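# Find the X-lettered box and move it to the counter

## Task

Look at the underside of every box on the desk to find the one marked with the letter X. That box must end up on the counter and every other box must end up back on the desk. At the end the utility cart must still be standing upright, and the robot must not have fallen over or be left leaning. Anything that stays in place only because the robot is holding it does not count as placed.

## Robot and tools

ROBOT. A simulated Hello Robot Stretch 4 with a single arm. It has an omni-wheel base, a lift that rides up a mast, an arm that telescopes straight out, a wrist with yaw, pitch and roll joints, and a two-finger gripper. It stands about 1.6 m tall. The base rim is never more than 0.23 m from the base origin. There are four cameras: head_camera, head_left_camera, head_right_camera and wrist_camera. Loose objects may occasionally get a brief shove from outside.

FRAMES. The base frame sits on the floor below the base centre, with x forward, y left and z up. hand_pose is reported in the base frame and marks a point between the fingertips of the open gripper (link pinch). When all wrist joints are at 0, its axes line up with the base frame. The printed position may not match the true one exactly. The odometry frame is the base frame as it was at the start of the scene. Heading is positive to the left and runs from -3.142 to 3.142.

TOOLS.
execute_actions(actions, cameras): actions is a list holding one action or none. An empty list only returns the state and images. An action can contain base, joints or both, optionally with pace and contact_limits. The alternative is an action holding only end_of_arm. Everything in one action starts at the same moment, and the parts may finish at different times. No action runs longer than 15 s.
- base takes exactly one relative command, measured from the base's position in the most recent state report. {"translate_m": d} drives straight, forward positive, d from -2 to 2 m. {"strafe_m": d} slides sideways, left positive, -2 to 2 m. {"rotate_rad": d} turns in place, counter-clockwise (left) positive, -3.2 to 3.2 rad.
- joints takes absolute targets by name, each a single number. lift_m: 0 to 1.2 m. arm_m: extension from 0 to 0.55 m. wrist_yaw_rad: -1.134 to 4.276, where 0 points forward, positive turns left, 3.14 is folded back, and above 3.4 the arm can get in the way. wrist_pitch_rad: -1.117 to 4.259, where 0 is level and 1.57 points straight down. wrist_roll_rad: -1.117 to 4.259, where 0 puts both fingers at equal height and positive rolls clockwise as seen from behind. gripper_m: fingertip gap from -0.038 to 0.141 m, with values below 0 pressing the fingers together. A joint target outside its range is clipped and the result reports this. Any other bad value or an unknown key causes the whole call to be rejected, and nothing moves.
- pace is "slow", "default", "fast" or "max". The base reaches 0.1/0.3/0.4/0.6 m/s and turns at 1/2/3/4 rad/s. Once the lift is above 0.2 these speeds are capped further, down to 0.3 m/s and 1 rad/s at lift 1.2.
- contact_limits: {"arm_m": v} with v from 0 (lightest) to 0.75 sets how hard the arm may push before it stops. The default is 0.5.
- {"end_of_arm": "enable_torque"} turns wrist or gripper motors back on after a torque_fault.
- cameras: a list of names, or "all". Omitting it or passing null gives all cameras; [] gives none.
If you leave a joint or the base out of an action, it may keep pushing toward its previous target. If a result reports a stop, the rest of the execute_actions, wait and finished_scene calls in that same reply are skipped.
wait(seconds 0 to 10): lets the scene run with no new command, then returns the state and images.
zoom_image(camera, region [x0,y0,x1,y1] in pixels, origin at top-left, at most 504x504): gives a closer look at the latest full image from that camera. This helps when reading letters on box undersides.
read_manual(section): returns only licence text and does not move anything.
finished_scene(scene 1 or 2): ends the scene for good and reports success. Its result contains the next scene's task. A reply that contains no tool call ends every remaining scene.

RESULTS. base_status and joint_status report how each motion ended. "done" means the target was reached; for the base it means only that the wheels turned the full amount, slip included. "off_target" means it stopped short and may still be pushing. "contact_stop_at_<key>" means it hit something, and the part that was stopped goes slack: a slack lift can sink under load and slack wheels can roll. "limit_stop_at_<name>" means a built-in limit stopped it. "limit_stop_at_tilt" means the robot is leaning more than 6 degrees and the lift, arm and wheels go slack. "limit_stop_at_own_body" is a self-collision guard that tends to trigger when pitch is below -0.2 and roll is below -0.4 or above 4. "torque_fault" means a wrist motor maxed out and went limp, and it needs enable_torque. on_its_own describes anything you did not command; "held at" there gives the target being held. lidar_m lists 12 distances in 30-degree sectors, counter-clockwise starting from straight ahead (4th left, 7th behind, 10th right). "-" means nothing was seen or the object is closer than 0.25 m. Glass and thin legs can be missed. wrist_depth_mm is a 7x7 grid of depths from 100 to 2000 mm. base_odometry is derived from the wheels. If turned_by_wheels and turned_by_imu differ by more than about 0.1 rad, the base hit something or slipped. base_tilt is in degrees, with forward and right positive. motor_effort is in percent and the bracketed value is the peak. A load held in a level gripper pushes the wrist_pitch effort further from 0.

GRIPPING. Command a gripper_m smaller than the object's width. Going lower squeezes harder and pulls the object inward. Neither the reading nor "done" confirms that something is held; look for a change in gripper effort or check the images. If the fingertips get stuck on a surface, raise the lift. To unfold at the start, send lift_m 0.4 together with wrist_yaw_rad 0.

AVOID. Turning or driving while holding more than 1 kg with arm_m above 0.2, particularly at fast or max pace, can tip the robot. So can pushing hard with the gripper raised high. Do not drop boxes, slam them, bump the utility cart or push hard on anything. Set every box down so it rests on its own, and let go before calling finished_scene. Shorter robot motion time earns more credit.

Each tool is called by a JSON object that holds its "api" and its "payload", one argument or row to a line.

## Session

{"api": "execute_actions", "payload": {
  "actions": []
}}

Scene clock: 0.00 s.
base_odometry: x=+0.000 y=+0.000 heading=+0.000 (m, m, rad; odometry frame)
turned_by_wheels: +0.000 (rad since the last result)
turned_by_imu: +0.000 (rad since the last result)
base_tilt: forward=-0.5 right=-0.1 (deg)
lidar_m: 1.76 2.60 2.58 2.48 1.82 1.83 0.81 0.69 0.68 1.47 1.55 1.57
base_status: not commanded
joint_positions: lift_m=+0.295 arm_m=+0.001 wrist_yaw_rad=+3.230 wrist_pitch_rad=+0.011 wrist_roll_rad=+0.002 gripper_m=+0.057
joint_status: not commanded
motor_effort: lift_m=+20 arm_m=+0 wrist_yaw_rad=+2 wrist_pitch_rad=-8 wrist_roll_rad=-2 gripper_m=-4 wheel_0=+0 wheel_1=+0 wheel_2=+0 (%)
hand_pose: x=-0.1235 y=+0.0616 z=+0.4699 quat_wxyz=(-0.044, -0.006, +0.001, +0.999) (m; base frame)
wrist_depth_mm: - - 140 - - - 1808 / - - 137 1118 - - 1808 / - - 130 220 - - 1756 / - 112 138 1661 - - 1808 / 183 1430 1618 - - - 1756 / 191 1430 1464 1661 200 1756 1708 / 191 1205 1078 640 1182 1042 1182
pictures: head_camera, head_left_camera, head_right_camera, wrist_camera
Images, in order (width x height): head_camera 420x560, head_left_camera 420x672, head_right_camera 420x672, wrist_camera 616x392.

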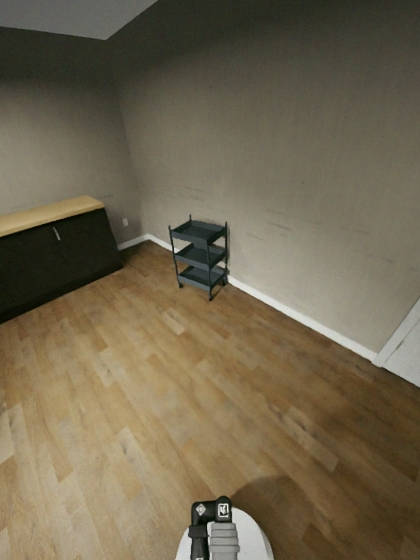

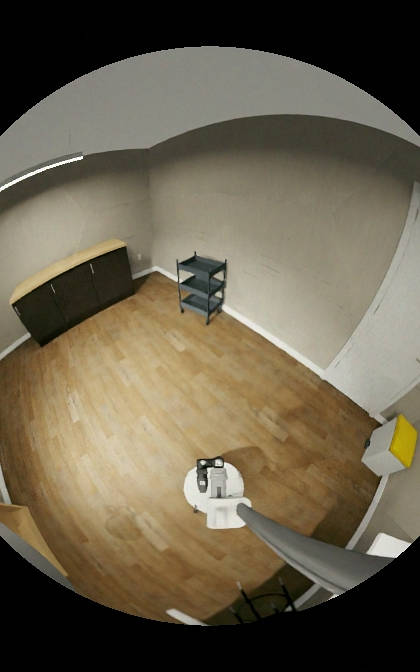

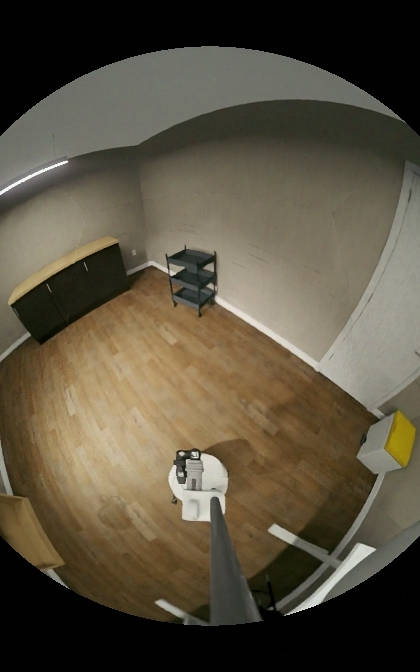

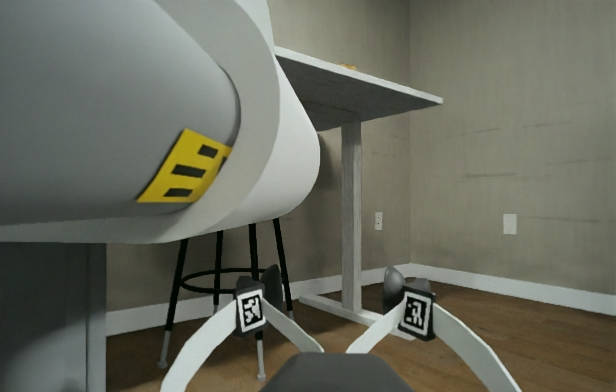

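{"api": "execute_actions", "payload": {
  "actions": [
    {"base": {"rotate_rad": -2.32}, "joints": {"lift_m": 0.8, "wrist_yaw_rad": 0, "wrist_pitch_rad": 0.4, "gripper_m": 0.13}, "pace": "fast"}
  ]
}}

Scene clock: 2.93 s.
base_odometry: x=+0.000 y=+0.000 heading=-2.320 (m, m, rad; odometry frame)
turned_by_wheels: -2.320 (rad since the last result)
turned_by_imu: -2.331 (rad since the last result)
base_tilt: forward=-0.6 right=+0.0 (deg)
lidar_m: 0.66 1.45 1.59 1.56 1.66 1.76 2.61 2.77 1.91 1.83 0.96 0.70
base_status: done
joint_positions: lift_m=+0.800 arm_m=+0.001 wrist_yaw_rad=+0.000 wrist_pitch_rad=+0.402 wrist_roll_rad=+0.002 gripper_m=+0.130
joint_status: all done
motor_effort: lift_m=+23(24) arm_m=+0(0) wrist_yaw_rad=+1(4) wrist_pitch_rad=-7(8) wrist_roll_rad=-2(1) gripper_m=+2(2) wheel_0=-1(8) wheel_1=+0(9) wheel_2=+0(8) (%)
hand_pose: x=+0.4371 y=-0.0873 z=+0.8651 quat_wxyz=(+0.980, +0.001, +0.200, +0.000) (m; base frame)
wrist_depth_mm: 1205 1160 1160 1138 1138 1118 1098 / 1255 1229 640 530 574 473 535 / 1336 1336 1281 1255 1255 1229 1229 / 1430 1397 1366 1336 1308 1336 1281 / 1308 1499 1464 1430 1397 891 842 / 1336 1499 202 1499 1464 200 960 / 1255 1255 1255 155 1182 1182 1160
pictures: head_camera, head_left_camera, head_right_camera, wrist_camera
Images, in order (width x height): head_camera 420x560, head_left_camera 420x672, head_right_camera 420x672, wrist_camera 616x392.

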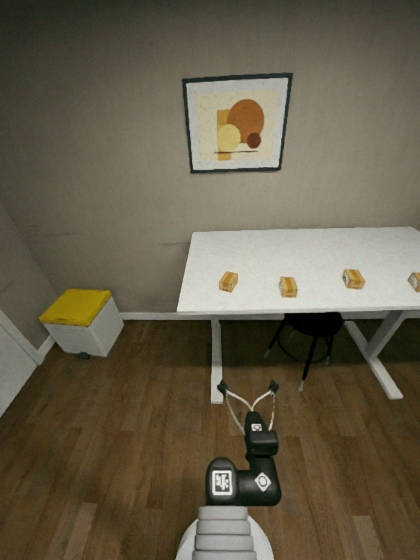

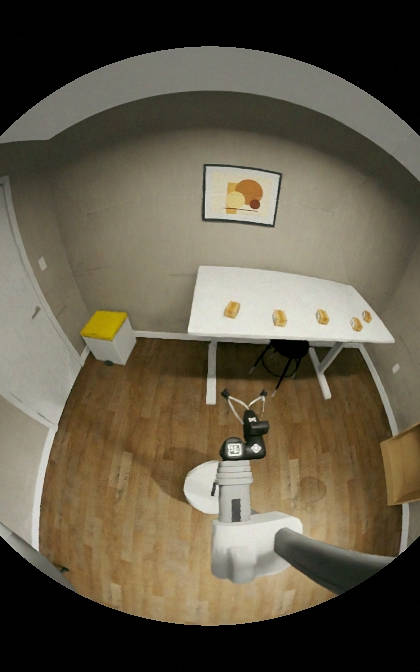

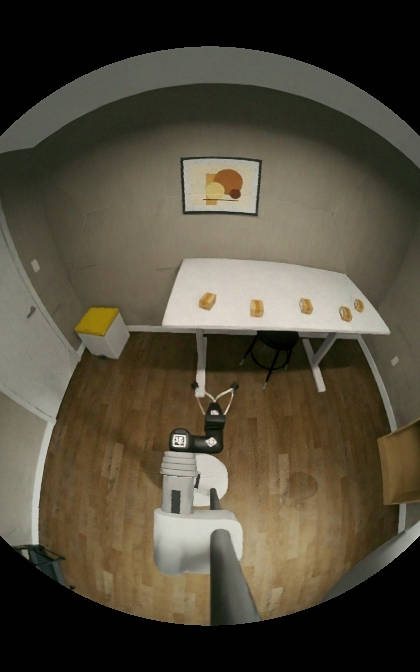

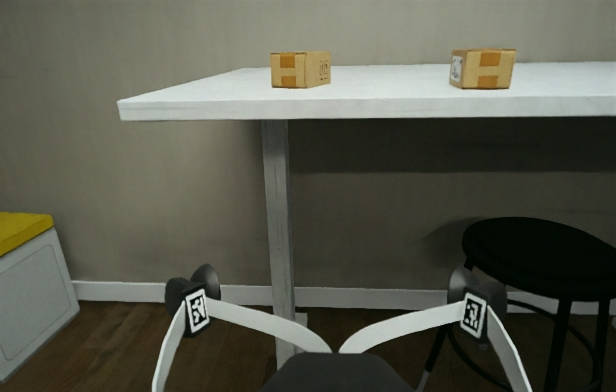

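{"api": "zoom_image", "payload": {
  "camera": "head_right_camera",
  "region": [220, 420, 380, 560]
}}

{"api": "zoom_image", "payload": {
  "camera": "head_camera",
  "region": [170, 220, 420, 330]
}}

{"api": "zoom_image", "payload": {
  "camera": "head_right_camera",
  "region": [150, 240, 410, 360]
}}

Region (220, 420, 380, 560) of head_right_camera's 420x672 image, scaled by 3.150, with more detail than that image has; it fills the top 441 rows of this view, and the rest is white.

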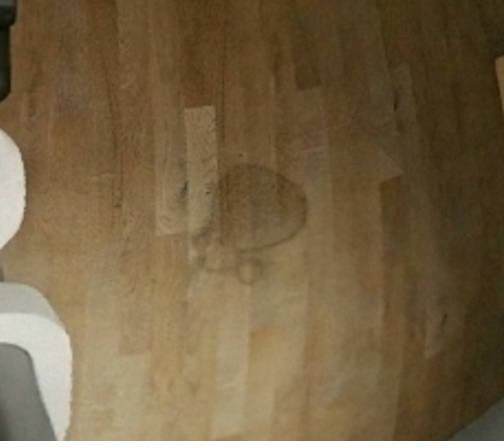

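Region (170, 220, 420, 330) of head_camera's 420x560 image, scaled by 2.016, with more detail than that image has; it fills the top 222 rows of this view, and the rest is white.

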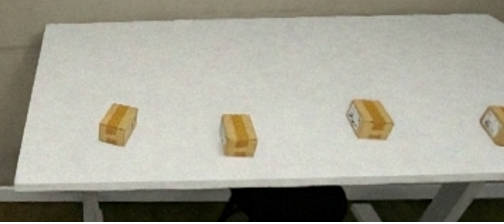

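Region (150, 240, 410, 360) of head_right_camera's 420x672 image, scaled by 1.938, with more detail than that image has; it fills the top 233 rows of this view, and the rest is white.

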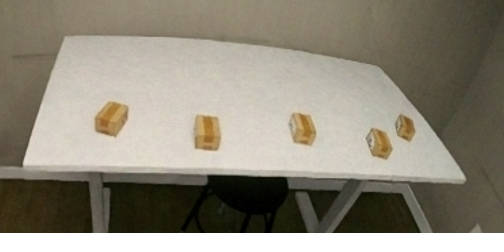

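{"api": "execute_actions", "payload": {
  "actions": [
    {"base": {"strafe_m": 0.05}, "joints": {"lift_m": 1.0, "arm_m": 0.39, "gripper_m": 0.11}, "pace": "fast", "contact_limits": {"arm_m": 0.3}}
  ],
  "cameras": ["head_camera", "wrist_camera"]
}}

Scene clock: 15.13 s.
base_odometry: x=+0.037 y=-0.034 heading=-2.320 (m, m, rad; odometry frame)
turned_by_wheels: +0.000 (rad since the last result)
turned_by_imu: +0.001 (rad since the last result)
base_tilt: forward=-0.5 right=+0.0 (deg)
lidar_m: 0.66 1.42 1.55 1.49 1.59 1.74 2.61 2.76 1.97 1.87 0.97 0.73
base_status: done
joint_positions: lift_m=+1.000 arm_m=+0.388 wrist_yaw_rad=+0.000 wrist_pitch_rad=+0.402 wrist_roll_rad=+0.002 gripper_m=+0.110
joint_status: all done
motor_effort: lift_m=+23(24) arm_m=+9(11) wrist_yaw_rad=+2(0) wrist_pitch_rad=-7(7) wrist_roll_rad=+0(1) gripper_m=+1(2) wheel_0=-1(8) wheel_1=+0(9) wheel_2=+0(1) (%)
contact_limits: arm_m 0.3
hand_pose: x=+0.8248 y=-0.0874 z=+1.0652 quat_wxyz=(+0.980, +0.001, +0.200, +0.000) (m; base frame)
wrist_depth_mm: 831 831 820 798 788 778 778 / 904 878 854 842 854 820 809 / 931 917 904 878 878 854 842 / 1008 976 809 676 668 661 647 / 1060 1042 496 496 488 484 484 / 1160 1078 206 387 355 213 379 / 1229 324 320 215 304 306 314
pictures: head_camera, wrist_camera
Images, in order (width x height): head_camera 420x560, wrist_camera 616x392.

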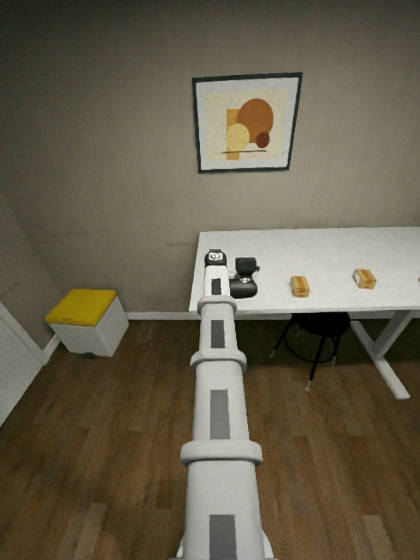

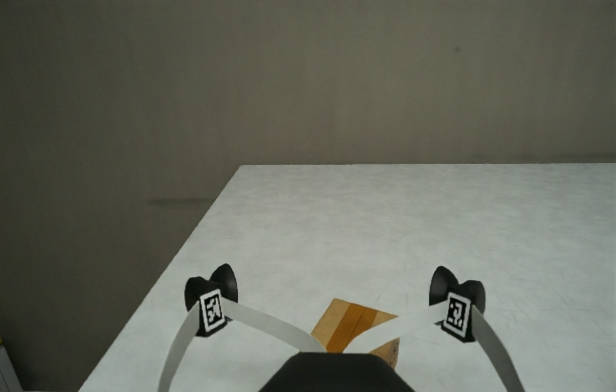

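{"api": "execute_actions", "payload": {
  "actions": [
    {"joints": {"lift_m": 0.925, "arm_m": 0.43, "wrist_yaw_rad": -0.05}, "pace": "fast"}
  ],
  "cameras": ["wrist_camera"]
}}

Scene clock: 17.67 s.
base_odometry: x=+0.037 y=-0.034 heading=-2.320 (m, m, rad; odometry frame)
turned_by_wheels: +0.000 (rad since the last result)
turned_by_imu: +0.000 (rad since the last result)
base_tilt: forward=-0.6 right=+0.0 (deg)
lidar_m: 0.66 1.41 1.56 1.49 1.60 1.72 2.60 2.75 1.96 1.88 0.96 0.72
base_status: not commanded
joint_positions: lift_m=+0.925 arm_m=+0.428 wrist_yaw_rad=-0.050 wrist_pitch_rad=+0.402 wrist_roll_rad=+0.002 gripper_m=+0.110
joint_status: all done
motor_effort: lift_m=+17(21) arm_m=+9(8) wrist_yaw_rad=+1(0) wrist_pitch_rad=-8(8) wrist_roll_rad=-1(0) gripper_m=+2(1) wheel_0=-1(1) wheel_1=+0(0) wheel_2=+0(0) (%)
hand_pose: x=+0.8601 y=-0.1005 z=+0.9906 quat_wxyz=(+0.980, +0.006, +0.200, -0.025) (m; base frame)
wrist_depth_mm: 778 778 768 768 768 759 759 / 820 820 809 820 809 798 798 / 866 866 842 759 750 732 715 / 917 904 484 477 477 466 462 / 976 355 353 332 345 343 342 / 306 278 204 199 208 211 270 / 230 229 220 165 220 216 222
pictures: wrist_camera
Images, in order (width x height): wrist_camera 616x392.

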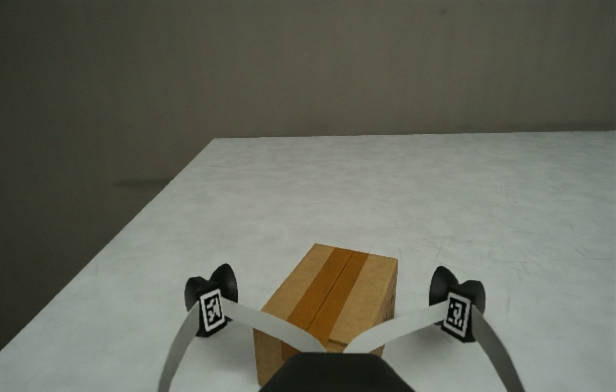

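{"api": "execute_actions", "payload": {
  "actions": [
    {"joints": {"lift_m": 0.92, "gripper_m": 0.022}, "pace": "fast"}
  ],
  "cameras": ["wrist_camera"]
}}

Scene clock: 19.60 s.
base_odometry: x=+0.037 y=-0.034 heading=-2.320 (m, m, rad; odometry frame)
turned_by_wheels: +0.000 (rad since the last result)
turned_by_imu: +0.000 (rad since the last result)
base_tilt: forward=-0.5 right=+0.0 (deg)
lidar_m: 0.67 1.40 1.54 1.49 1.59 1.72 2.61 2.77 1.96 1.88 0.97 0.72
base_status: not commanded
joint_positions: lift_m=+0.920 arm_m=+0.428 wrist_yaw_rad=-0.050 wrist_pitch_rad=+0.403 wrist_roll_rad=+0.002 gripper_m=+0.022
joint_status: all done
motor_effort: lift_m=+18(17) arm_m=+9(9) wrist_yaw_rad=+2(2) wrist_pitch_rad=-10(9) wrist_roll_rad=-1(1) gripper_m=-16(16) wheel_0=-1(1) wheel_1=+0(0) wheel_2=+0(0) (%)
hand_pose: x=+0.8600 y=-0.1005 z=+0.9853 quat_wxyz=(+0.979, +0.006, +0.200, -0.025) (m; base frame)
wrist_depth_mm: 778 768 768 768 768 768 768 / 831 809 809 820 809 820 798 / 866 866 842 732 723 699 691 / 931 904 466 462 455 452 449 / 976 345 340 249 334 332 329 / 283 270 189 184 187 262 260 / 224 214 213 144 206 203 216
pictures: wrist_camera
Images, in order (width x height): wrist_camera 616x392.

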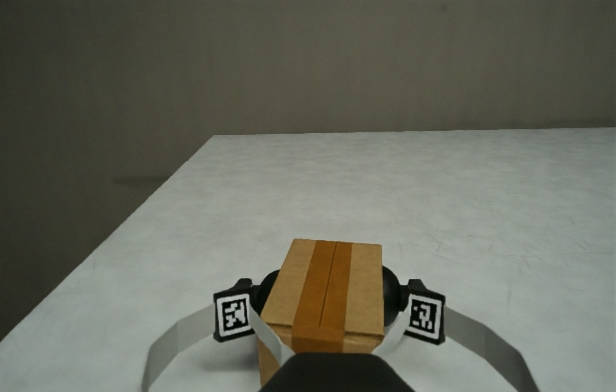

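{"api": "execute_actions", "payload": {
  "actions": [
    {"joints": {"lift_m": 0.926, "wrist_pitch_rad": -1.05, "wrist_roll_rad": 1.35, "wrist_yaw_rad": 1.3}, "pace": "fast"}
  ],
  "cameras": ["head_camera"]
}}

Scene clock: 21.27 s.
base_odometry: x=+0.037 y=-0.034 heading=-2.320 (m, m, rad; odometry frame)
turned_by_wheels: +0.000 (rad since the last result)
turned_by_imu: +0.000 (rad since the last result)
base_tilt: forward=-0.5 right=+0.0 (deg)
lidar_m: 0.66 1.43 1.55 1.50 1.62 1.72 2.61 2.77 1.97 1.88 0.95 0.71
base_status: not commanded
joint_positions: lift_m=+0.926 arm_m=+0.428 wrist_yaw_rad=+1.300 wrist_pitch_rad=-1.048 wrist_roll_rad=+1.349 gripper_m=+0.022
joint_status: all done
motor_effort: lift_m=+23(23) arm_m=+9(9) wrist_yaw_rad=+4(9) wrist_pitch_rad=-7(22) wrist_roll_rad=+1(6) gripper_m=-14(16) wheel_0=-1(1) wheel_1=+1(0) wheel_2=+0(0) (%)
hand_pose: x=+0.7221 y=+0.1153 z=+1.3539 quat_wxyz=(+0.349, +0.667, +0.016, +0.658) (m; base frame)
wrist_depth_mm: 1008 1098 1182 1308 1229 1060 946 / 1025 1118 1205 1336 1464 1308 1098 / 1025 1118 1229 1397 1537 1708 1397 / 1042 1160 1255 1397 1576 1756 1537 / 1042 1160 1281 248 1576 1756 1430 / 809 1138 188 184 184 1499 1336 / 1060 842 1281 145 1618 1366 1255
pictures: head_camera
Images, in order (width x height): head_camera 420x560.

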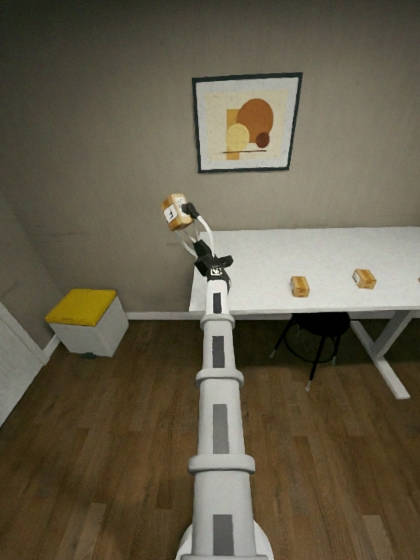

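{"api": "zoom_image", "payload": {
  "camera": "head_camera",
  "region": [145, 180, 215, 250]
}}

Region (145, 180, 215, 250) of head_camera's 420x560 image, scaled by 7.200, with more detail than that image has.

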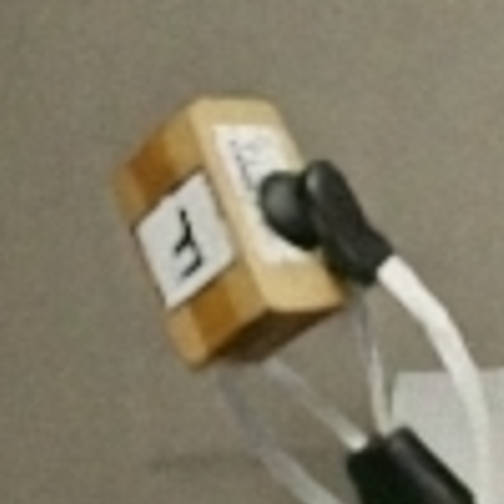

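{"api": "execute_actions", "payload": {
  "actions": [
    {"base": {"strafe_m": -0.1}, "joints": {"wrist_pitch_rad": 0.4, "wrist_roll_rad": 0.0, "wrist_yaw_rad": 0.0}, "pace": "max"}
  ],
  "cameras": ["wrist_camera"]
}}

{"api": "execute_actions", "payload": {
  "actions": [
    {"joints": {"lift_m": 0.92, "gripper_m": 0.095}, "pace": "fast"}
  ],
  "cameras": ["head_camera", "wrist_camera"]
}}

Scene clock: 23.90 s.
base_odometry: x=-0.037 y=+0.034 heading=-2.320 (m, m, rad; odometry frame)
turned_by_wheels: +0.000 (rad since the last result)
turned_by_imu: +0.000 (rad since the last result)
base_tilt: forward=-0.5 right=+0.0 (deg)
lidar_m: 0.68 0.71 1.59 1.59 1.70 1.80 2.61 2.76 1.84 1.77 0.99 0.72
base_status: done
joint_positions: lift_m=+0.926 arm_m=+0.428 wrist_yaw_rad=+0.000 wrist_pitch_rad=+0.403 wrist_roll_rad=+0.001 gripper_m=+0.022
joint_status: all done
motor_effort: lift_m=+23(23) arm_m=+9(9) wrist_yaw_rad=+2(5) wrist_pitch_rad=-10(12) wrist_roll_rad=-3(6) gripper_m=-17(16) wheel_0=+0(8) wheel_1=+0(8) wheel_2=+0(1) (%)
hand_pose: x=+0.8648 y=-0.0874 z=+0.9908 quat_wxyz=(+0.980, +0.000, +0.200, +0.000) (m; base frame)
wrist_depth_mm: 798 788 768 768 759 741 732 / 842 831 809 798 788 768 768 / 891 891 768 759 750 732 723 / 946 488 480 473 473 466 462 / 357 355 351 249 345 342 340 / 279 278 189 184 186 270 270 / 230 221 220 145 213 209 215
pictures: wrist_camera
Images, in order (width x height): wrist_camera 616x392.

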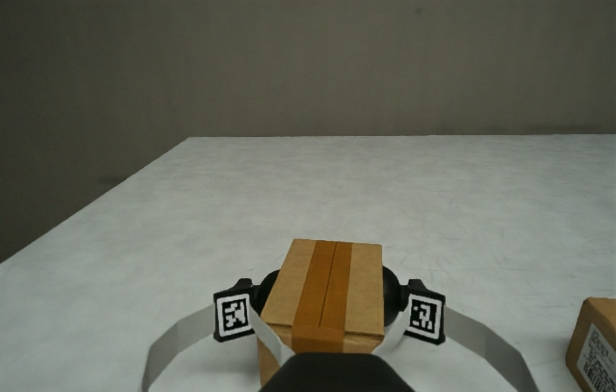

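Scene clock: 25.43 s.
base_odometry: x=-0.037 y=+0.034 heading=-2.320 (m, m, rad; odometry frame)
turned_by_wheels: +0.000 (rad since the last result)
turned_by_imu: +0.000 (rad since the last result)
base_tilt: forward=-0.5 right=+0.0 (deg)
lidar_m: 0.67 0.70 1.57 1.60 1.70 1.82 2.61 2.77 1.84 1.79 0.98 0.72
base_status: not commanded
joint_positions: lift_m=+0.920 arm_m=+0.428 wrist_yaw_rad=+0.000 wrist_pitch_rad=+0.402 wrist_roll_rad=+0.000 gripper_m=+0.095
joint_status: all done
motor_effort: lift_m=+18(22) arm_m=+9(9) wrist_yaw_rad=+2(1) wrist_pitch_rad=-8(12) wrist_roll_rad=-3(4) gripper_m=-1(14) wheel_0=+1(1) wheel_1=+0(0) wheel_2=+0(0) (%)
hand_pose: x=+0.8648 y=-0.0874 z=+0.9855 quat_wxyz=(+0.980, +0.000, +0.200, +0.000) (m; base frame)
wrist_depth_mm: 798 788 778 759 759 750 741 / 842 831 820 809 788 778 778 / 891 866 759 732 723 715 707 / 946 480 469 466 462 455 449 / 349 347 342 255 320 334 332 / 272 271 205 191 196 251 262 / 223 222 214 167 211 210 215
pictures: head_camera, wrist_camera
Images, in order (width x height): head_camera 420x560, wrist_camera 616x392.

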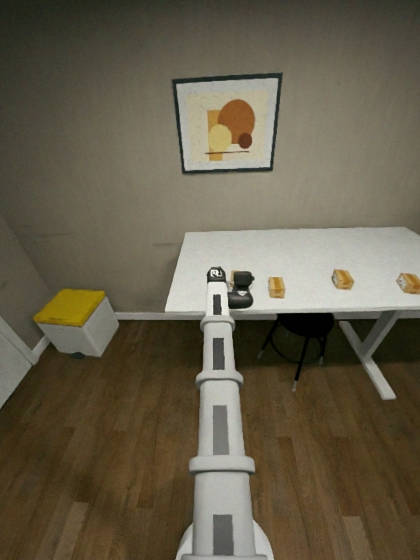

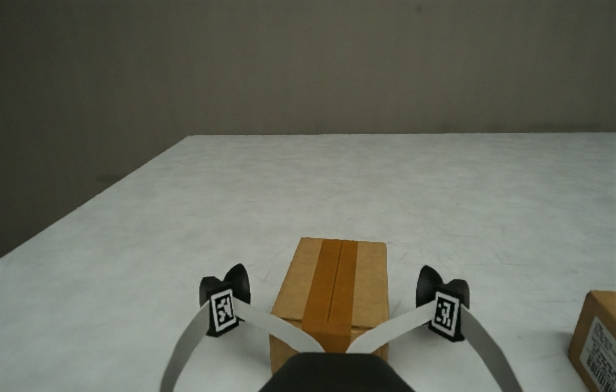

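{"api": "execute_actions", "payload": {
  "actions": [
    {"base": {"strafe_m": -0.165}, "joints": {"wrist_pitch_rad": 0.25, "lift_m": 0.934, "arm_m": 0.372, "gripper_m": 0.1}, "pace": "max"}
  ],
  "cameras": ["head_camera", "wrist_camera"]
}}

Scene clock: 28.10 s.
base_odometry: x=-0.157 y=+0.146 heading=-2.320 (m, m, rad; odometry frame)
turned_by_wheels: +0.000 (rad since the last result)
turned_by_imu: +0.000 (rad since the last result)
base_tilt: forward=-0.5 right=+0.0 (deg)
lidar_m: 0.67 0.71 1.60 1.76 1.87 2.02 2.64 2.67 1.67 1.61 0.99 0.70
base_status: done
joint_positions: lift_m=+0.934 arm_m=+0.374 wrist_yaw_rad=+0.000 wrist_pitch_rad=+0.252 wrist_roll_rad=+0.000 gripper_m=+0.100
joint_status: all done
motor_effort: lift_m=+22(24) arm_m=-9(8) wrist_yaw_rad=+2(2) wrist_pitch_rad=-9(13) wrist_roll_rad=-2(2) gripper_m=+0(0) wheel_0=+1(10) wheel_1=+0(9) wheel_2=+0(1) (%)
hand_pose: x=+0.8239 y=-0.0874 z=+1.0400 quat_wxyz=(+0.992, +0.000, +0.126, +0.000) (m; base frame)
wrist_depth_mm: 866 854 820 809 820 809 788 / 904 891 866 854 831 820 820 / 931 917 904 866 866 854 842 / 960 917 866 854 842 831 831 / 535 535 525 525 521 517 512 / 384 289 204 379 357 338 373 / 247 246 286 189 289 282 293
pictures: head_camera, wrist_camera
Images, in order (width x height): head_camera 420x560, wrist_camera 616x392.

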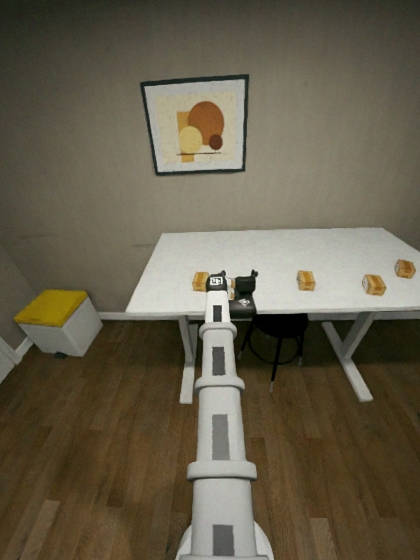

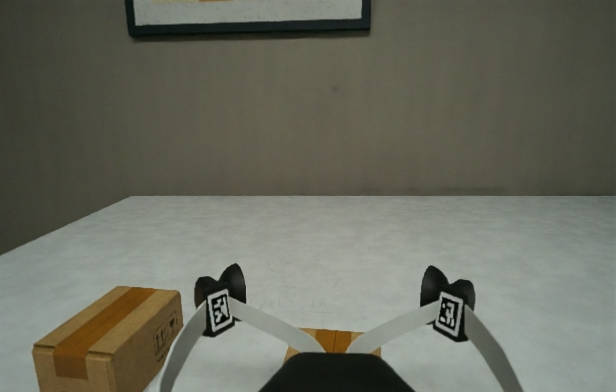

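{"api": "execute_actions", "payload": {
  "actions": [
    {"joints": {"wrist_pitch_rad": 0.4, "lift_m": 0.92, "arm_m": 0.378, "gripper_m": 0.022}, "pace": "fast"}
  ],
  "cameras": ["wrist_camera"]
}}

Scene clock: 30.10 s.
base_odometry: x=-0.157 y=+0.146 heading=-2.320 (m, m, rad; odometry frame)
turned_by_wheels: +0.000 (rad since the last result)
turned_by_imu: +0.000 (rad since the last result)
base_tilt: forward=-0.5 right=+0.0 (deg)
lidar_m: 0.68 0.72 1.61 1.75 1.88 2.01 2.62 2.66 1.68 1.62 0.99 0.69
base_status: not commanded
joint_positions: lift_m=+0.920 arm_m=+0.376 wrist_yaw_rad=+0.000 wrist_pitch_rad=+0.403 wrist_roll_rad=+0.000 gripper_m=+0.022
joint_status: all done
motor_effort: lift_m=+17(21) arm_m=+9(8) wrist_yaw_rad=+2(2) wrist_pitch_rad=-11(14) wrist_roll_rad=-3(3) gripper_m=-14(15) wheel_0=+0(1) wheel_1=+0(0) wheel_2=+0(0) (%)
hand_pose: x=+0.8127 y=-0.0874 z=+0.9853 quat_wxyz=(+0.980, +0.000, +0.200, +0.000) (m; base frame)
wrist_depth_mm: 831 820 820 809 798 778 768 / 904 866 854 842 831 809 809 / 931 759 750 732 715 715 699 / 480 477 469 462 459 452 445 / 312 266 340 322 334 332 329 / 251 249 190 186 186 263 260 / 222 214 220 142 190 202 216
pictures: wrist_camera
Images, in order (width x height): wrist_camera 616x392.

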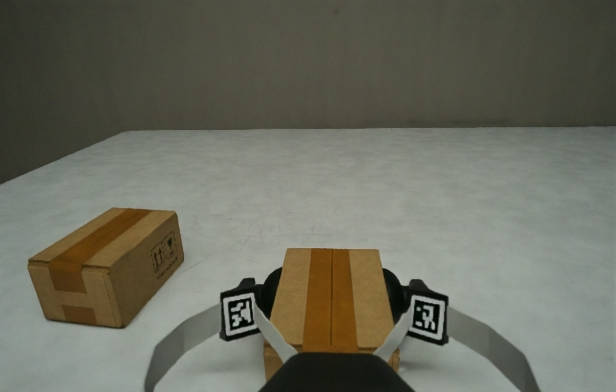

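{"api": "execute_actions", "payload": {
  "actions": [
    {"base": {"strafe_m": -0.07}, "joints": {"lift_m": 0.926, "wrist_pitch_rad": -1.0, "wrist_roll_rad": 1.3, "wrist_yaw_rad": 1.3}, "pace": "fast"}
  ],
  "cameras": ["head_camera"]
}}

{"api": "zoom_image", "payload": {
  "camera": "head_camera",
  "region": [135, 180, 215, 260]
}}

Scene clock: 31.93 s.
base_odometry: x=-0.209 y=+0.194 heading=-2.320 (m, m, rad; odometry frame)
turned_by_wheels: +0.000 (rad since the last result)
turned_by_imu: +0.000 (rad since the last result)
base_tilt: forward=-0.5 right=+0.0 (deg)
lidar_m: 0.67 0.71 1.64 1.83 1.95 2.11 2.63 2.58 1.59 1.54 0.98 0.68
base_status: done
joint_positions: lift_m=+0.926 arm_m=+0.376 wrist_yaw_rad=+1.300 wrist_pitch_rad=-0.998 wrist_roll_rad=+1.299 gripper_m=+0.022
joint_status: all done
motor_effort: lift_m=+24(24) arm_m=+9(9) wrist_yaw_rad=+4(10) wrist_pitch_rad=-6(18) wrist_roll_rad=+1(6) gripper_m=-14(15) wheel_0=-1(7) wheel_1=+2(10) wheel_2=+0(0) (%)
hand_pose: x=+0.6734 y=+0.1272 z=+1.3464 quat_wxyz=(+0.381, +0.653, +0.018, +0.654) (m; base frame)
wrist_depth_mm: 1008 1098 1182 1336 1281 1078 946 / 1008 1118 1229 1366 1499 1336 1138 / 1008 1118 1229 1397 1576 1708 1397 / 1042 1138 1281 1430 1618 1863 1708 / 1060 1160 1281 1366 1708 1921 1708 / 788 904 191 186 185 1756 1618 / 1098 1138 1042 143 991 1661 1499
pictures: head_camera
Images, in order (width x height): head_camera 420x560.

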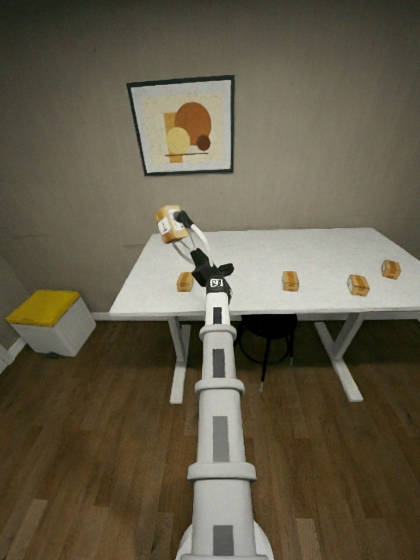

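Region (135, 180, 215, 260) of head_camera's 420x560 image, scaled by 6.300, with more detail than that image has.

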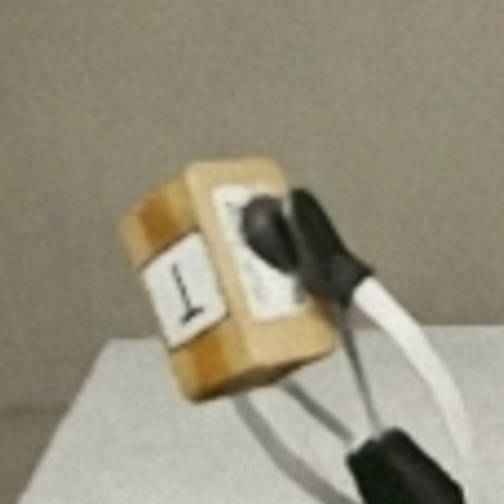

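{"api": "execute_actions", "payload": {
  "actions": [
    {"base": {"strafe_m": -0.07}, "joints": {"wrist_pitch_rad": 0.4, "wrist_roll_rad": 0.0, "wrist_yaw_rad": 0.0, "arm_m": 0.41}, "pace": "fast"}
  ],
  "cameras": ["wrist_camera"]
}}

{"api": "execute_actions", "payload": {
  "actions": [
    {"joints": {"lift_m": 0.92, "gripper_m": 0.09}, "pace": "fast"}
  ],
  "cameras": ["head_camera", "wrist_camera"]
}}

Scene clock: 33.70 s.
base_odometry: x=-0.260 y=+0.242 heading=-2.320 (m, m, rad; odometry frame)
turned_by_wheels: +0.000 (rad since the last result)
turned_by_imu: +0.000 (rad since the last result)
base_tilt: forward=-0.6 right=+0.0 (deg)
lidar_m: 0.66 0.71 1.70 1.90 2.04 2.19 2.63 2.48 1.52 1.47 0.97 0.71
base_status: done
joint_positions: lift_m=+0.926 arm_m=+0.408 wrist_yaw_rad=+0.000 wrist_pitch_rad=+0.403 wrist_roll_rad=+0.001 gripper_m=+0.022
joint_status: all done
motor_effort: lift_m=+24(24) arm_m=+9(8) wrist_yaw_rad=+1(4) wrist_pitch_rad=-10(9) wrist_roll_rad=-2(6) gripper_m=-15(16) wheel_0=-1(8) wheel_1=+1(9) wheel_2=-1(2) (%)
hand_pose: x=+0.8448 y=-0.0873 z=+0.9908 quat_wxyz=(+0.980, +0.000, +0.200, +0.000) (m; base frame)
wrist_depth_mm: 809 788 788 768 759 750 741 / 854 842 820 809 798 788 788 / 878 788 768 759 750 732 715 / 496 488 484 477 473 462 462 / 355 355 351 330 343 343 258 / 279 278 190 186 186 271 227 / 230 221 227 142 193 209 215
pictures: wrist_camera
Images, in order (width x height): wrist_camera 616x392.

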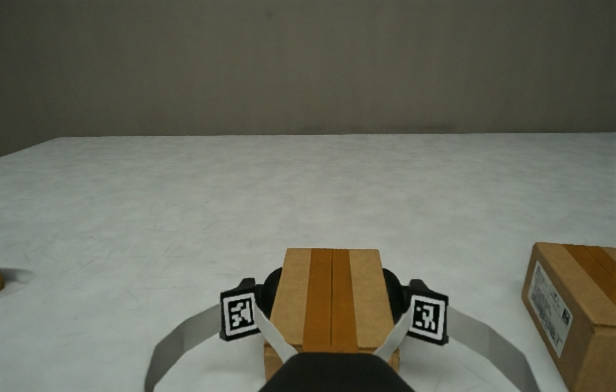

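Scene clock: 35.20 s.
base_odometry: x=-0.260 y=+0.242 heading=-2.320 (m, m, rad; odometry frame)
turned_by_wheels: +0.000 (rad since the last result)
turned_by_imu: +0.000 (rad since the last result)
base_tilt: forward=-0.6 right=+0.0 (deg)
lidar_m: 0.67 0.72 1.70 1.90 2.01 2.18 2.62 2.48 1.52 1.47 0.97 0.70
base_status: not commanded
joint_positions: lift_m=+0.920 arm_m=+0.408 wrist_yaw_rad=+0.000 wrist_pitch_rad=+0.402 wrist_roll_rad=+0.001 gripper_m=+0.090
joint_status: all done
motor_effort: lift_m=+17(22) arm_m=+9(9) wrist_yaw_rad=+2(1) wrist_pitch_rad=-7(10) wrist_roll_rad=-2(3) gripper_m=+1(17) wheel_0=-1(1) wheel_1=+1(1) wheel_2=+0(0) (%)
hand_pose: x=+0.8449 y=-0.0873 z=+0.9856 quat_wxyz=(+0.980, +0.000, +0.200, +0.000) (m; base frame)
wrist_depth_mm: 798 788 788 768 750 750 732 / 854 842 820 809 809 788 768 / 878 768 759 741 732 715 707 / 480 480 469 466 459 452 452 / 349 345 343 324 336 334 251 / 272 272 202 191 196 253 228 / 224 223 215 162 204 211 210
pictures: head_camera, wrist_camera
Images, in order (width x height): head_camera 420x560, wrist_camera 616x392.

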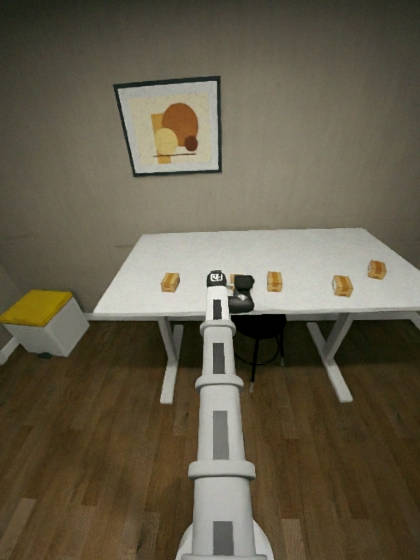

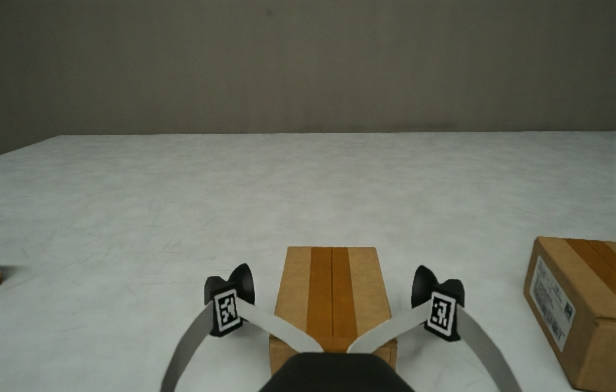

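{"api": "execute_actions", "payload": {
  "actions": [
    {"base": {"strafe_m": -0.163}, "joints": {"wrist_pitch_rad": 0.25, "lift_m": 0.934, "arm_m": 0.414, "gripper_m": 0.1}, "pace": "max"}
  ],
  "cameras": ["head_camera", "wrist_camera"]
}}

Scene clock: 37.40 s.
base_odometry: x=-0.379 y=+0.353 heading=-2.320 (m, m, rad; odometry frame)
turned_by_wheels: +0.000 (rad since the last result)
turned_by_imu: +0.000 (rad since the last result)
base_tilt: forward=-0.5 right=-0.1 (deg)
lidar_m: 0.67 0.71 1.85 2.06 2.13 2.37 2.64 2.24 1.37 1.30 0.96 0.69
base_status: done
joint_positions: lift_m=+0.934 arm_m=+0.412 wrist_yaw_rad=+0.000 wrist_pitch_rad=+0.252 wrist_roll_rad=+0.000 gripper_m=+0.100
joint_status: all done
motor_effort: lift_m=+22(24) arm_m=+9(10) wrist_yaw_rad=+1(3) wrist_pitch_rad=-8(11) wrist_roll_rad=-2(3) gripper_m=-1(1) wheel_0=+1(10) wheel_1=+1(9) wheel_2=+0(2) (%)
hand_pose: x=+0.8627 y=-0.0874 z=+1.0400 quat_wxyz=(+0.992, +0.000, +0.126, +0.000) (m; base frame)
wrist_depth_mm: 798 788 788 788 768 759 741 / 854 831 831 809 798 788 768 / 878 866 842 831 820 809 788 / 891 891 866 842 842 820 809 / 535 535 530 525 521 517 517 / 382 382 204 377 359 338 373 / 224 246 283 194 282 282 293
pictures: head_camera, wrist_camera
Images, in order (width x height): head_camera 420x560, wrist_camera 616x392.

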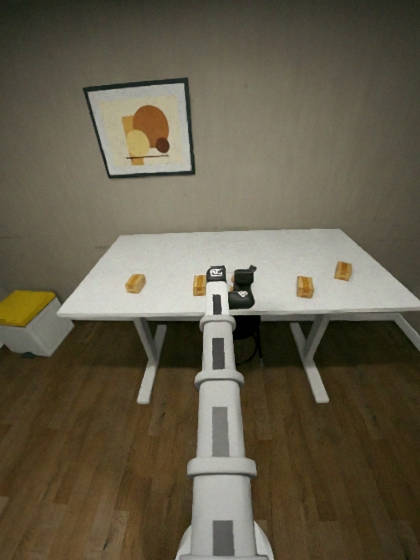

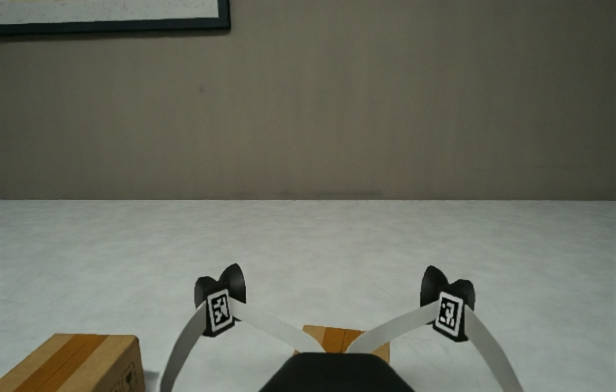

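The gripper is lined up with box 3, so I'll grasp it.

{"api": "execute_actions", "payload": {
  "actions": [
    {"joints": {"wrist_pitch_rad": 0.4, "lift_m": 0.92, "gripper_m": 0.022}, "pace": "fast"}
  ],
  "cameras": ["wrist_camera"]
}}

Scene clock: 39.20 s.
base_odometry: x=-0.379 y=+0.353 heading=-2.320 (m, m, rad; odometry frame)
turned_by_wheels: +0.000 (rad since the last result)
turned_by_imu: +0.000 (rad since the last result)
base_tilt: forward=-0.5 right=+0.0 (deg)
lidar_m: 0.67 0.70 1.84 2.05 2.15 2.37 2.62 2.26 1.37 1.31 0.95 0.71
base_status: not commanded
joint_positions: lift_m=+0.920 arm_m=+0.412 wrist_yaw_rad=+0.000 wrist_pitch_rad=+0.403 wrist_roll_rad=+0.000 gripper_m=+0.022
joint_status: all done
motor_effort: lift_m=+17(21) arm_m=+9(9) wrist_yaw_rad=+3(3) wrist_pitch_rad=-9(12) wrist_roll_rad=-3(3) gripper_m=-15(13) wheel_0=+1(1) wheel_1=+0(0) wheel_2=+0(0) (%)
hand_pose: x=+0.8487 y=-0.0874 z=+0.9853 quat_wxyz=(+0.980, +0.000, +0.200, +0.000) (m; base frame)
wrist_depth_mm: 788 788 778 759 750 732 732 / 842 831 820 809 798 778 768 / 788 768 759 732 715 707 699 / 480 473 469 462 455 449 449 / 347 327 342 236 334 330 329 / 195 247 189 185 184 263 260 / 178 207 220 144 206 203 216
pictures: wrist_camera
Images, in order (width x height): wrist_camera 616x392.

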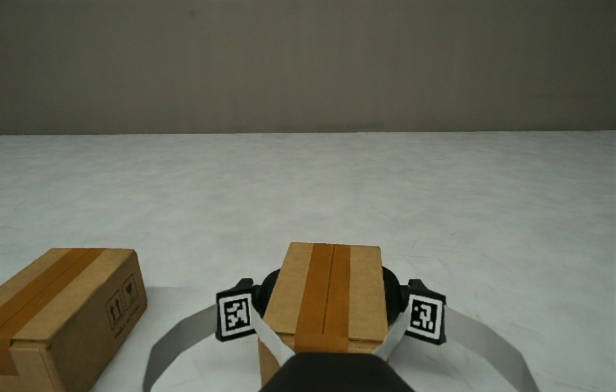

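{"api": "execute_actions", "payload": {
  "actions": [
    {"base": {"strafe_m": -0.065}, "joints": {"lift_m": 0.926, "wrist_pitch_rad": -1.0, "wrist_roll_rad": 1.3, "wrist_yaw_rad": 1.3}, "pace": "fast"}
  ],
  "cameras": ["head_camera"]
}}

{"api": "zoom_image", "payload": {
  "camera": "head_camera",
  "region": [135, 180, 215, 260]
}}

Scene clock: 40.83 s.
base_odometry: x=-0.427 y=+0.397 heading=-2.320 (m, m, rad; odometry frame)
turned_by_wheels: +0.000 (rad since the last result)
turned_by_imu: +0.000 (rad since the last result)
base_tilt: forward=-0.6 right=+0.0 (deg)
lidar_m: 0.66 0.70 1.00 2.13 2.20 2.73 2.64 2.15 1.29 1.25 0.96 0.71
base_status: done
joint_positions: lift_m=+0.926 arm_m=+0.412 wrist_yaw_rad=+1.300 wrist_pitch_rad=-0.998 wrist_roll_rad=+1.299 gripper_m=+0.022
joint_status: all done
motor_effort: lift_m=+24(24) arm_m=+9(9) wrist_yaw_rad=+4(8) wrist_pitch_rad=-8(21) wrist_roll_rad=+0(6) gripper_m=-15(15) wheel_0=-2(8) wheel_1=+2(9) wheel_2=+0(0) (%)
hand_pose: x=+0.7095 y=+0.1273 z=+1.3464 quat_wxyz=(+0.382, +0.653, +0.018, +0.654) (m; base frame)
wrist_depth_mm: 991 1098 1205 1308 1229 1042 878 / 1008 1118 1229 1366 1464 1255 1078 / 1025 1118 1255 1397 1537 1576 1281 / 1042 1138 1281 1430 1661 1863 1661 / 1060 1160 1308 1366 1661 - - / 798 1182 188 185 185 - 1863 / 1078 866 1008 145 1756 1921 1708
pictures: head_camera
Images, in order (width x height): head_camera 420x560.

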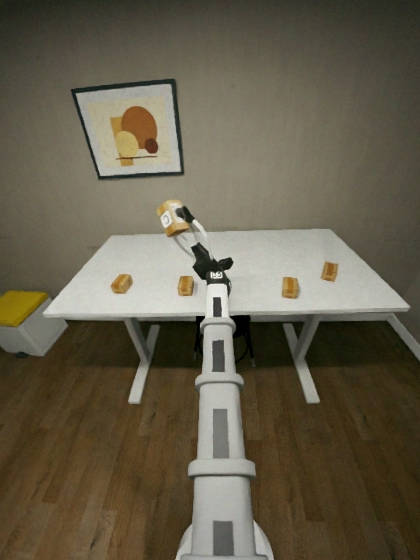

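Region (135, 180, 215, 260) of head_camera's 420x560 image, scaled by 6.300, with more detail than that image has.

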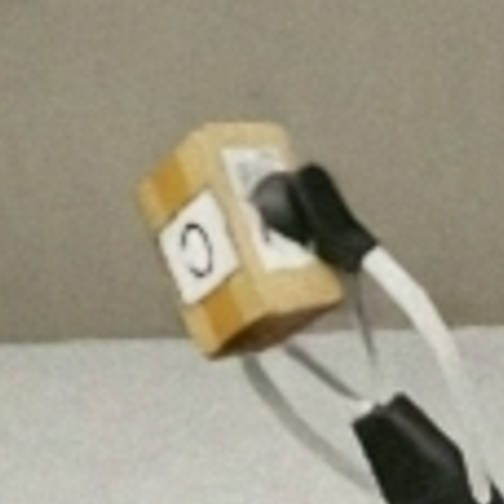

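{"api": "execute_actions", "payload": {
  "actions": [
    {"base": {"strafe_m": -0.065}, "joints": {"wrist_pitch_rad": 0.4, "wrist_roll_rad": 0.0, "wrist_yaw_rad": 0.0, "arm_m": 0.385}, "pace": "fast"}
  ],
  "cameras": ["wrist_camera"]
}}

{"api": "execute_actions", "payload": {
  "actions": [
    {"joints": {"lift_m": 0.92, "gripper_m": 0.09}, "pace": "fast"}
  ],
  "cameras": ["head_camera", "wrist_camera"]
}}

Scene clock: 42.63 s.
base_odometry: x=-0.474 y=+0.442 heading=-2.320 (m, m, rad; odometry frame)
turned_by_wheels: +0.000 (rad since the last result)
turned_by_imu: +0.000 (rad since the last result)
base_tilt: forward=-0.5 right=+0.0 (deg)
lidar_m: 0.66 0.71 1.00 2.19 2.24 2.71 2.65 2.08 1.24 1.18 0.97 0.69
base_status: done
joint_positions: lift_m=+0.926 arm_m=+0.387 wrist_yaw_rad=+0.000 wrist_pitch_rad=+0.403 wrist_roll_rad=+0.001 gripper_m=+0.022
joint_status: all done
motor_effort: lift_m=+24(24) arm_m=-9(11) wrist_yaw_rad=+2(2) wrist_pitch_rad=-9(12) wrist_roll_rad=-3(11) gripper_m=-16(16) wheel_0=+0(9) wheel_1=+0(8) wheel_2=+0(1) (%)
hand_pose: x=+0.8229 y=-0.0873 z=+0.9908 quat_wxyz=(+0.980, +0.000, +0.200, +0.000) (m; base frame)
wrist_depth_mm: 809 809 798 778 778 768 750 / 866 842 831 831 809 798 788 / 798 788 768 750 741 732 715 / 496 488 480 477 469 466 459 / 357 355 351 236 343 342 340 / 278 278 189 184 185 271 216 / 230 220 227 144 213 210 198
pictures: wrist_camera
Images, in order (width x height): wrist_camera 616x392.

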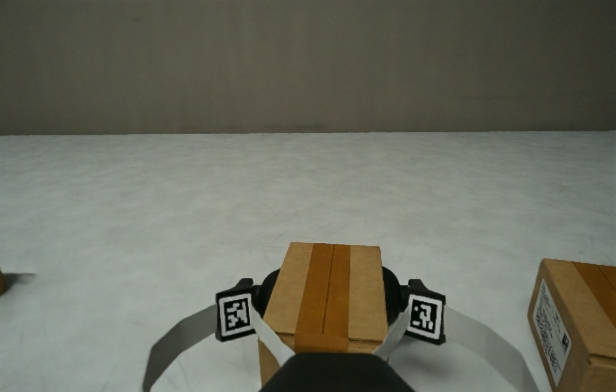

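Scene clock: 44.13 s.
base_odometry: x=-0.474 y=+0.442 heading=-2.320 (m, m, rad; odometry frame)
turned_by_wheels: +0.000 (rad since the last result)
turned_by_imu: +0.000 (rad since the last result)
base_tilt: forward=-0.6 right=+0.0 (deg)
lidar_m: 0.67 0.71 0.98 2.18 2.23 2.73 2.63 2.09 1.21 1.18 0.99 0.70
base_status: not commanded
joint_positions: lift_m=+0.920 arm_m=+0.387 wrist_yaw_rad=+0.000 wrist_pitch_rad=+0.402 wrist_roll_rad=+0.000 gripper_m=+0.090
joint_status: all done
motor_effort: lift_m=+18(22) arm_m=-9(8) wrist_yaw_rad=+2(2) wrist_pitch_rad=-9(10) wrist_roll_rad=-1(3) gripper_m=+0(14) wheel_0=-1(1) wheel_1=+0(0) wheel_2=+0(0) (%)
hand_pose: x=+0.8229 y=-0.0873 z=+0.9855 quat_wxyz=(+0.980, +0.000, +0.200, +0.000) (m; base frame)
wrist_depth_mm: 820 809 798 788 768 759 750 / 866 854 831 831 809 788 788 / 778 768 750 741 732 715 707 / 484 477 469 462 459 455 449 / 349 345 343 324 334 334 330 / 273 271 202 191 196 252 213 / 224 222 213 164 211 211 202
pictures: head_camera, wrist_camera
Images, in order (width x height): head_camera 420x560, wrist_camera 616x392.

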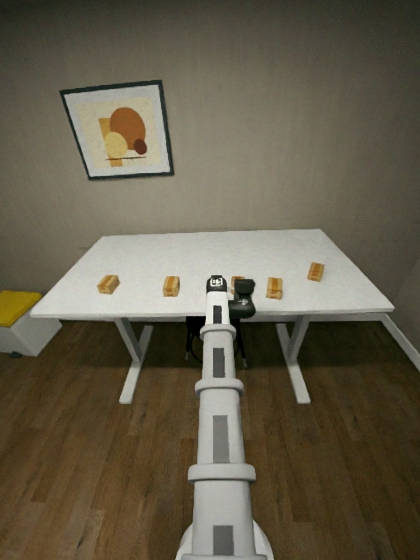

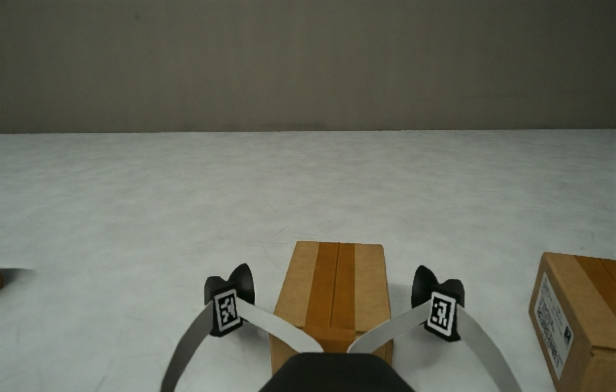

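{"api": "execute_actions", "payload": {
  "actions": [
    {"base": {"strafe_m": -0.155}, "joints": {"wrist_pitch_rad": 0.25, "lift_m": 0.934, "arm_m": 0.366, "gripper_m": 0.1}, "pace": "max"}
  ],
  "cameras": ["head_camera", "wrist_camera"]
}}

Scene clock: 46.17 s.
base_odometry: x=-0.588 y=+0.547 heading=-2.320 (m, m, rad; odometry frame)
turned_by_wheels: +0.000 (rad since the last result)
turned_by_imu: +0.000 (rad since the last result)
base_tilt: forward=-0.5 right=+0.0 (deg)
lidar_m: 0.66 0.69 0.97 2.35 2.38 2.73 2.65 1.86 1.07 1.02 1.42 0.68
base_status: done
joint_positions: lift_m=+0.934 arm_m=+0.368 wrist_yaw_rad=+0.000 wrist_pitch_rad=+0.252 wrist_roll_rad=+0.000 gripper_m=+0.100
joint_status: all done
motor_effort: lift_m=+22(24) arm_m=-9(10) wrist_yaw_rad=+2(1) wrist_pitch_rad=-9(17) wrist_roll_rad=-2(3) gripper_m=+1(1) wheel_0=+1(8) wheel_1=+0(9) wheel_2=+0(0) (%)
hand_pose: x=+0.8178 y=-0.0874 z=+1.0400 quat_wxyz=(+0.992, +0.000, +0.126, +0.000) (m; base frame)
wrist_depth_mm: 831 831 831 809 798 788 768 / 878 866 842 842 831 809 798 / 917 904 878 866 854 842 831 / 891 878 866 854 842 854 842 / 535 530 525 525 521 517 512 / 384 384 204 379 359 338 298 / 225 234 286 193 283 282 291
pictures: head_camera, wrist_camera
Images, in order (width x height): head_camera 420x560, wrist_camera 616x392.

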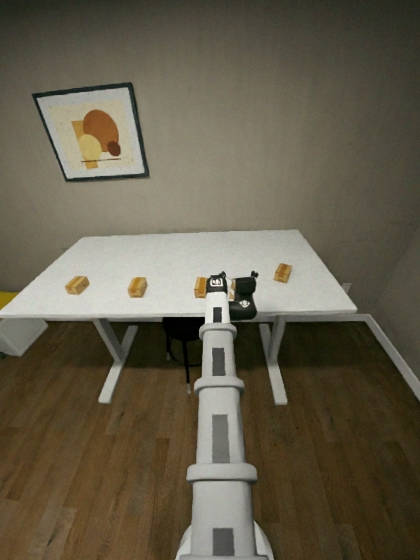

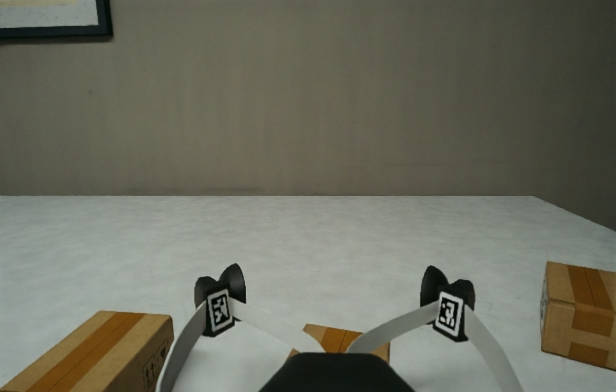

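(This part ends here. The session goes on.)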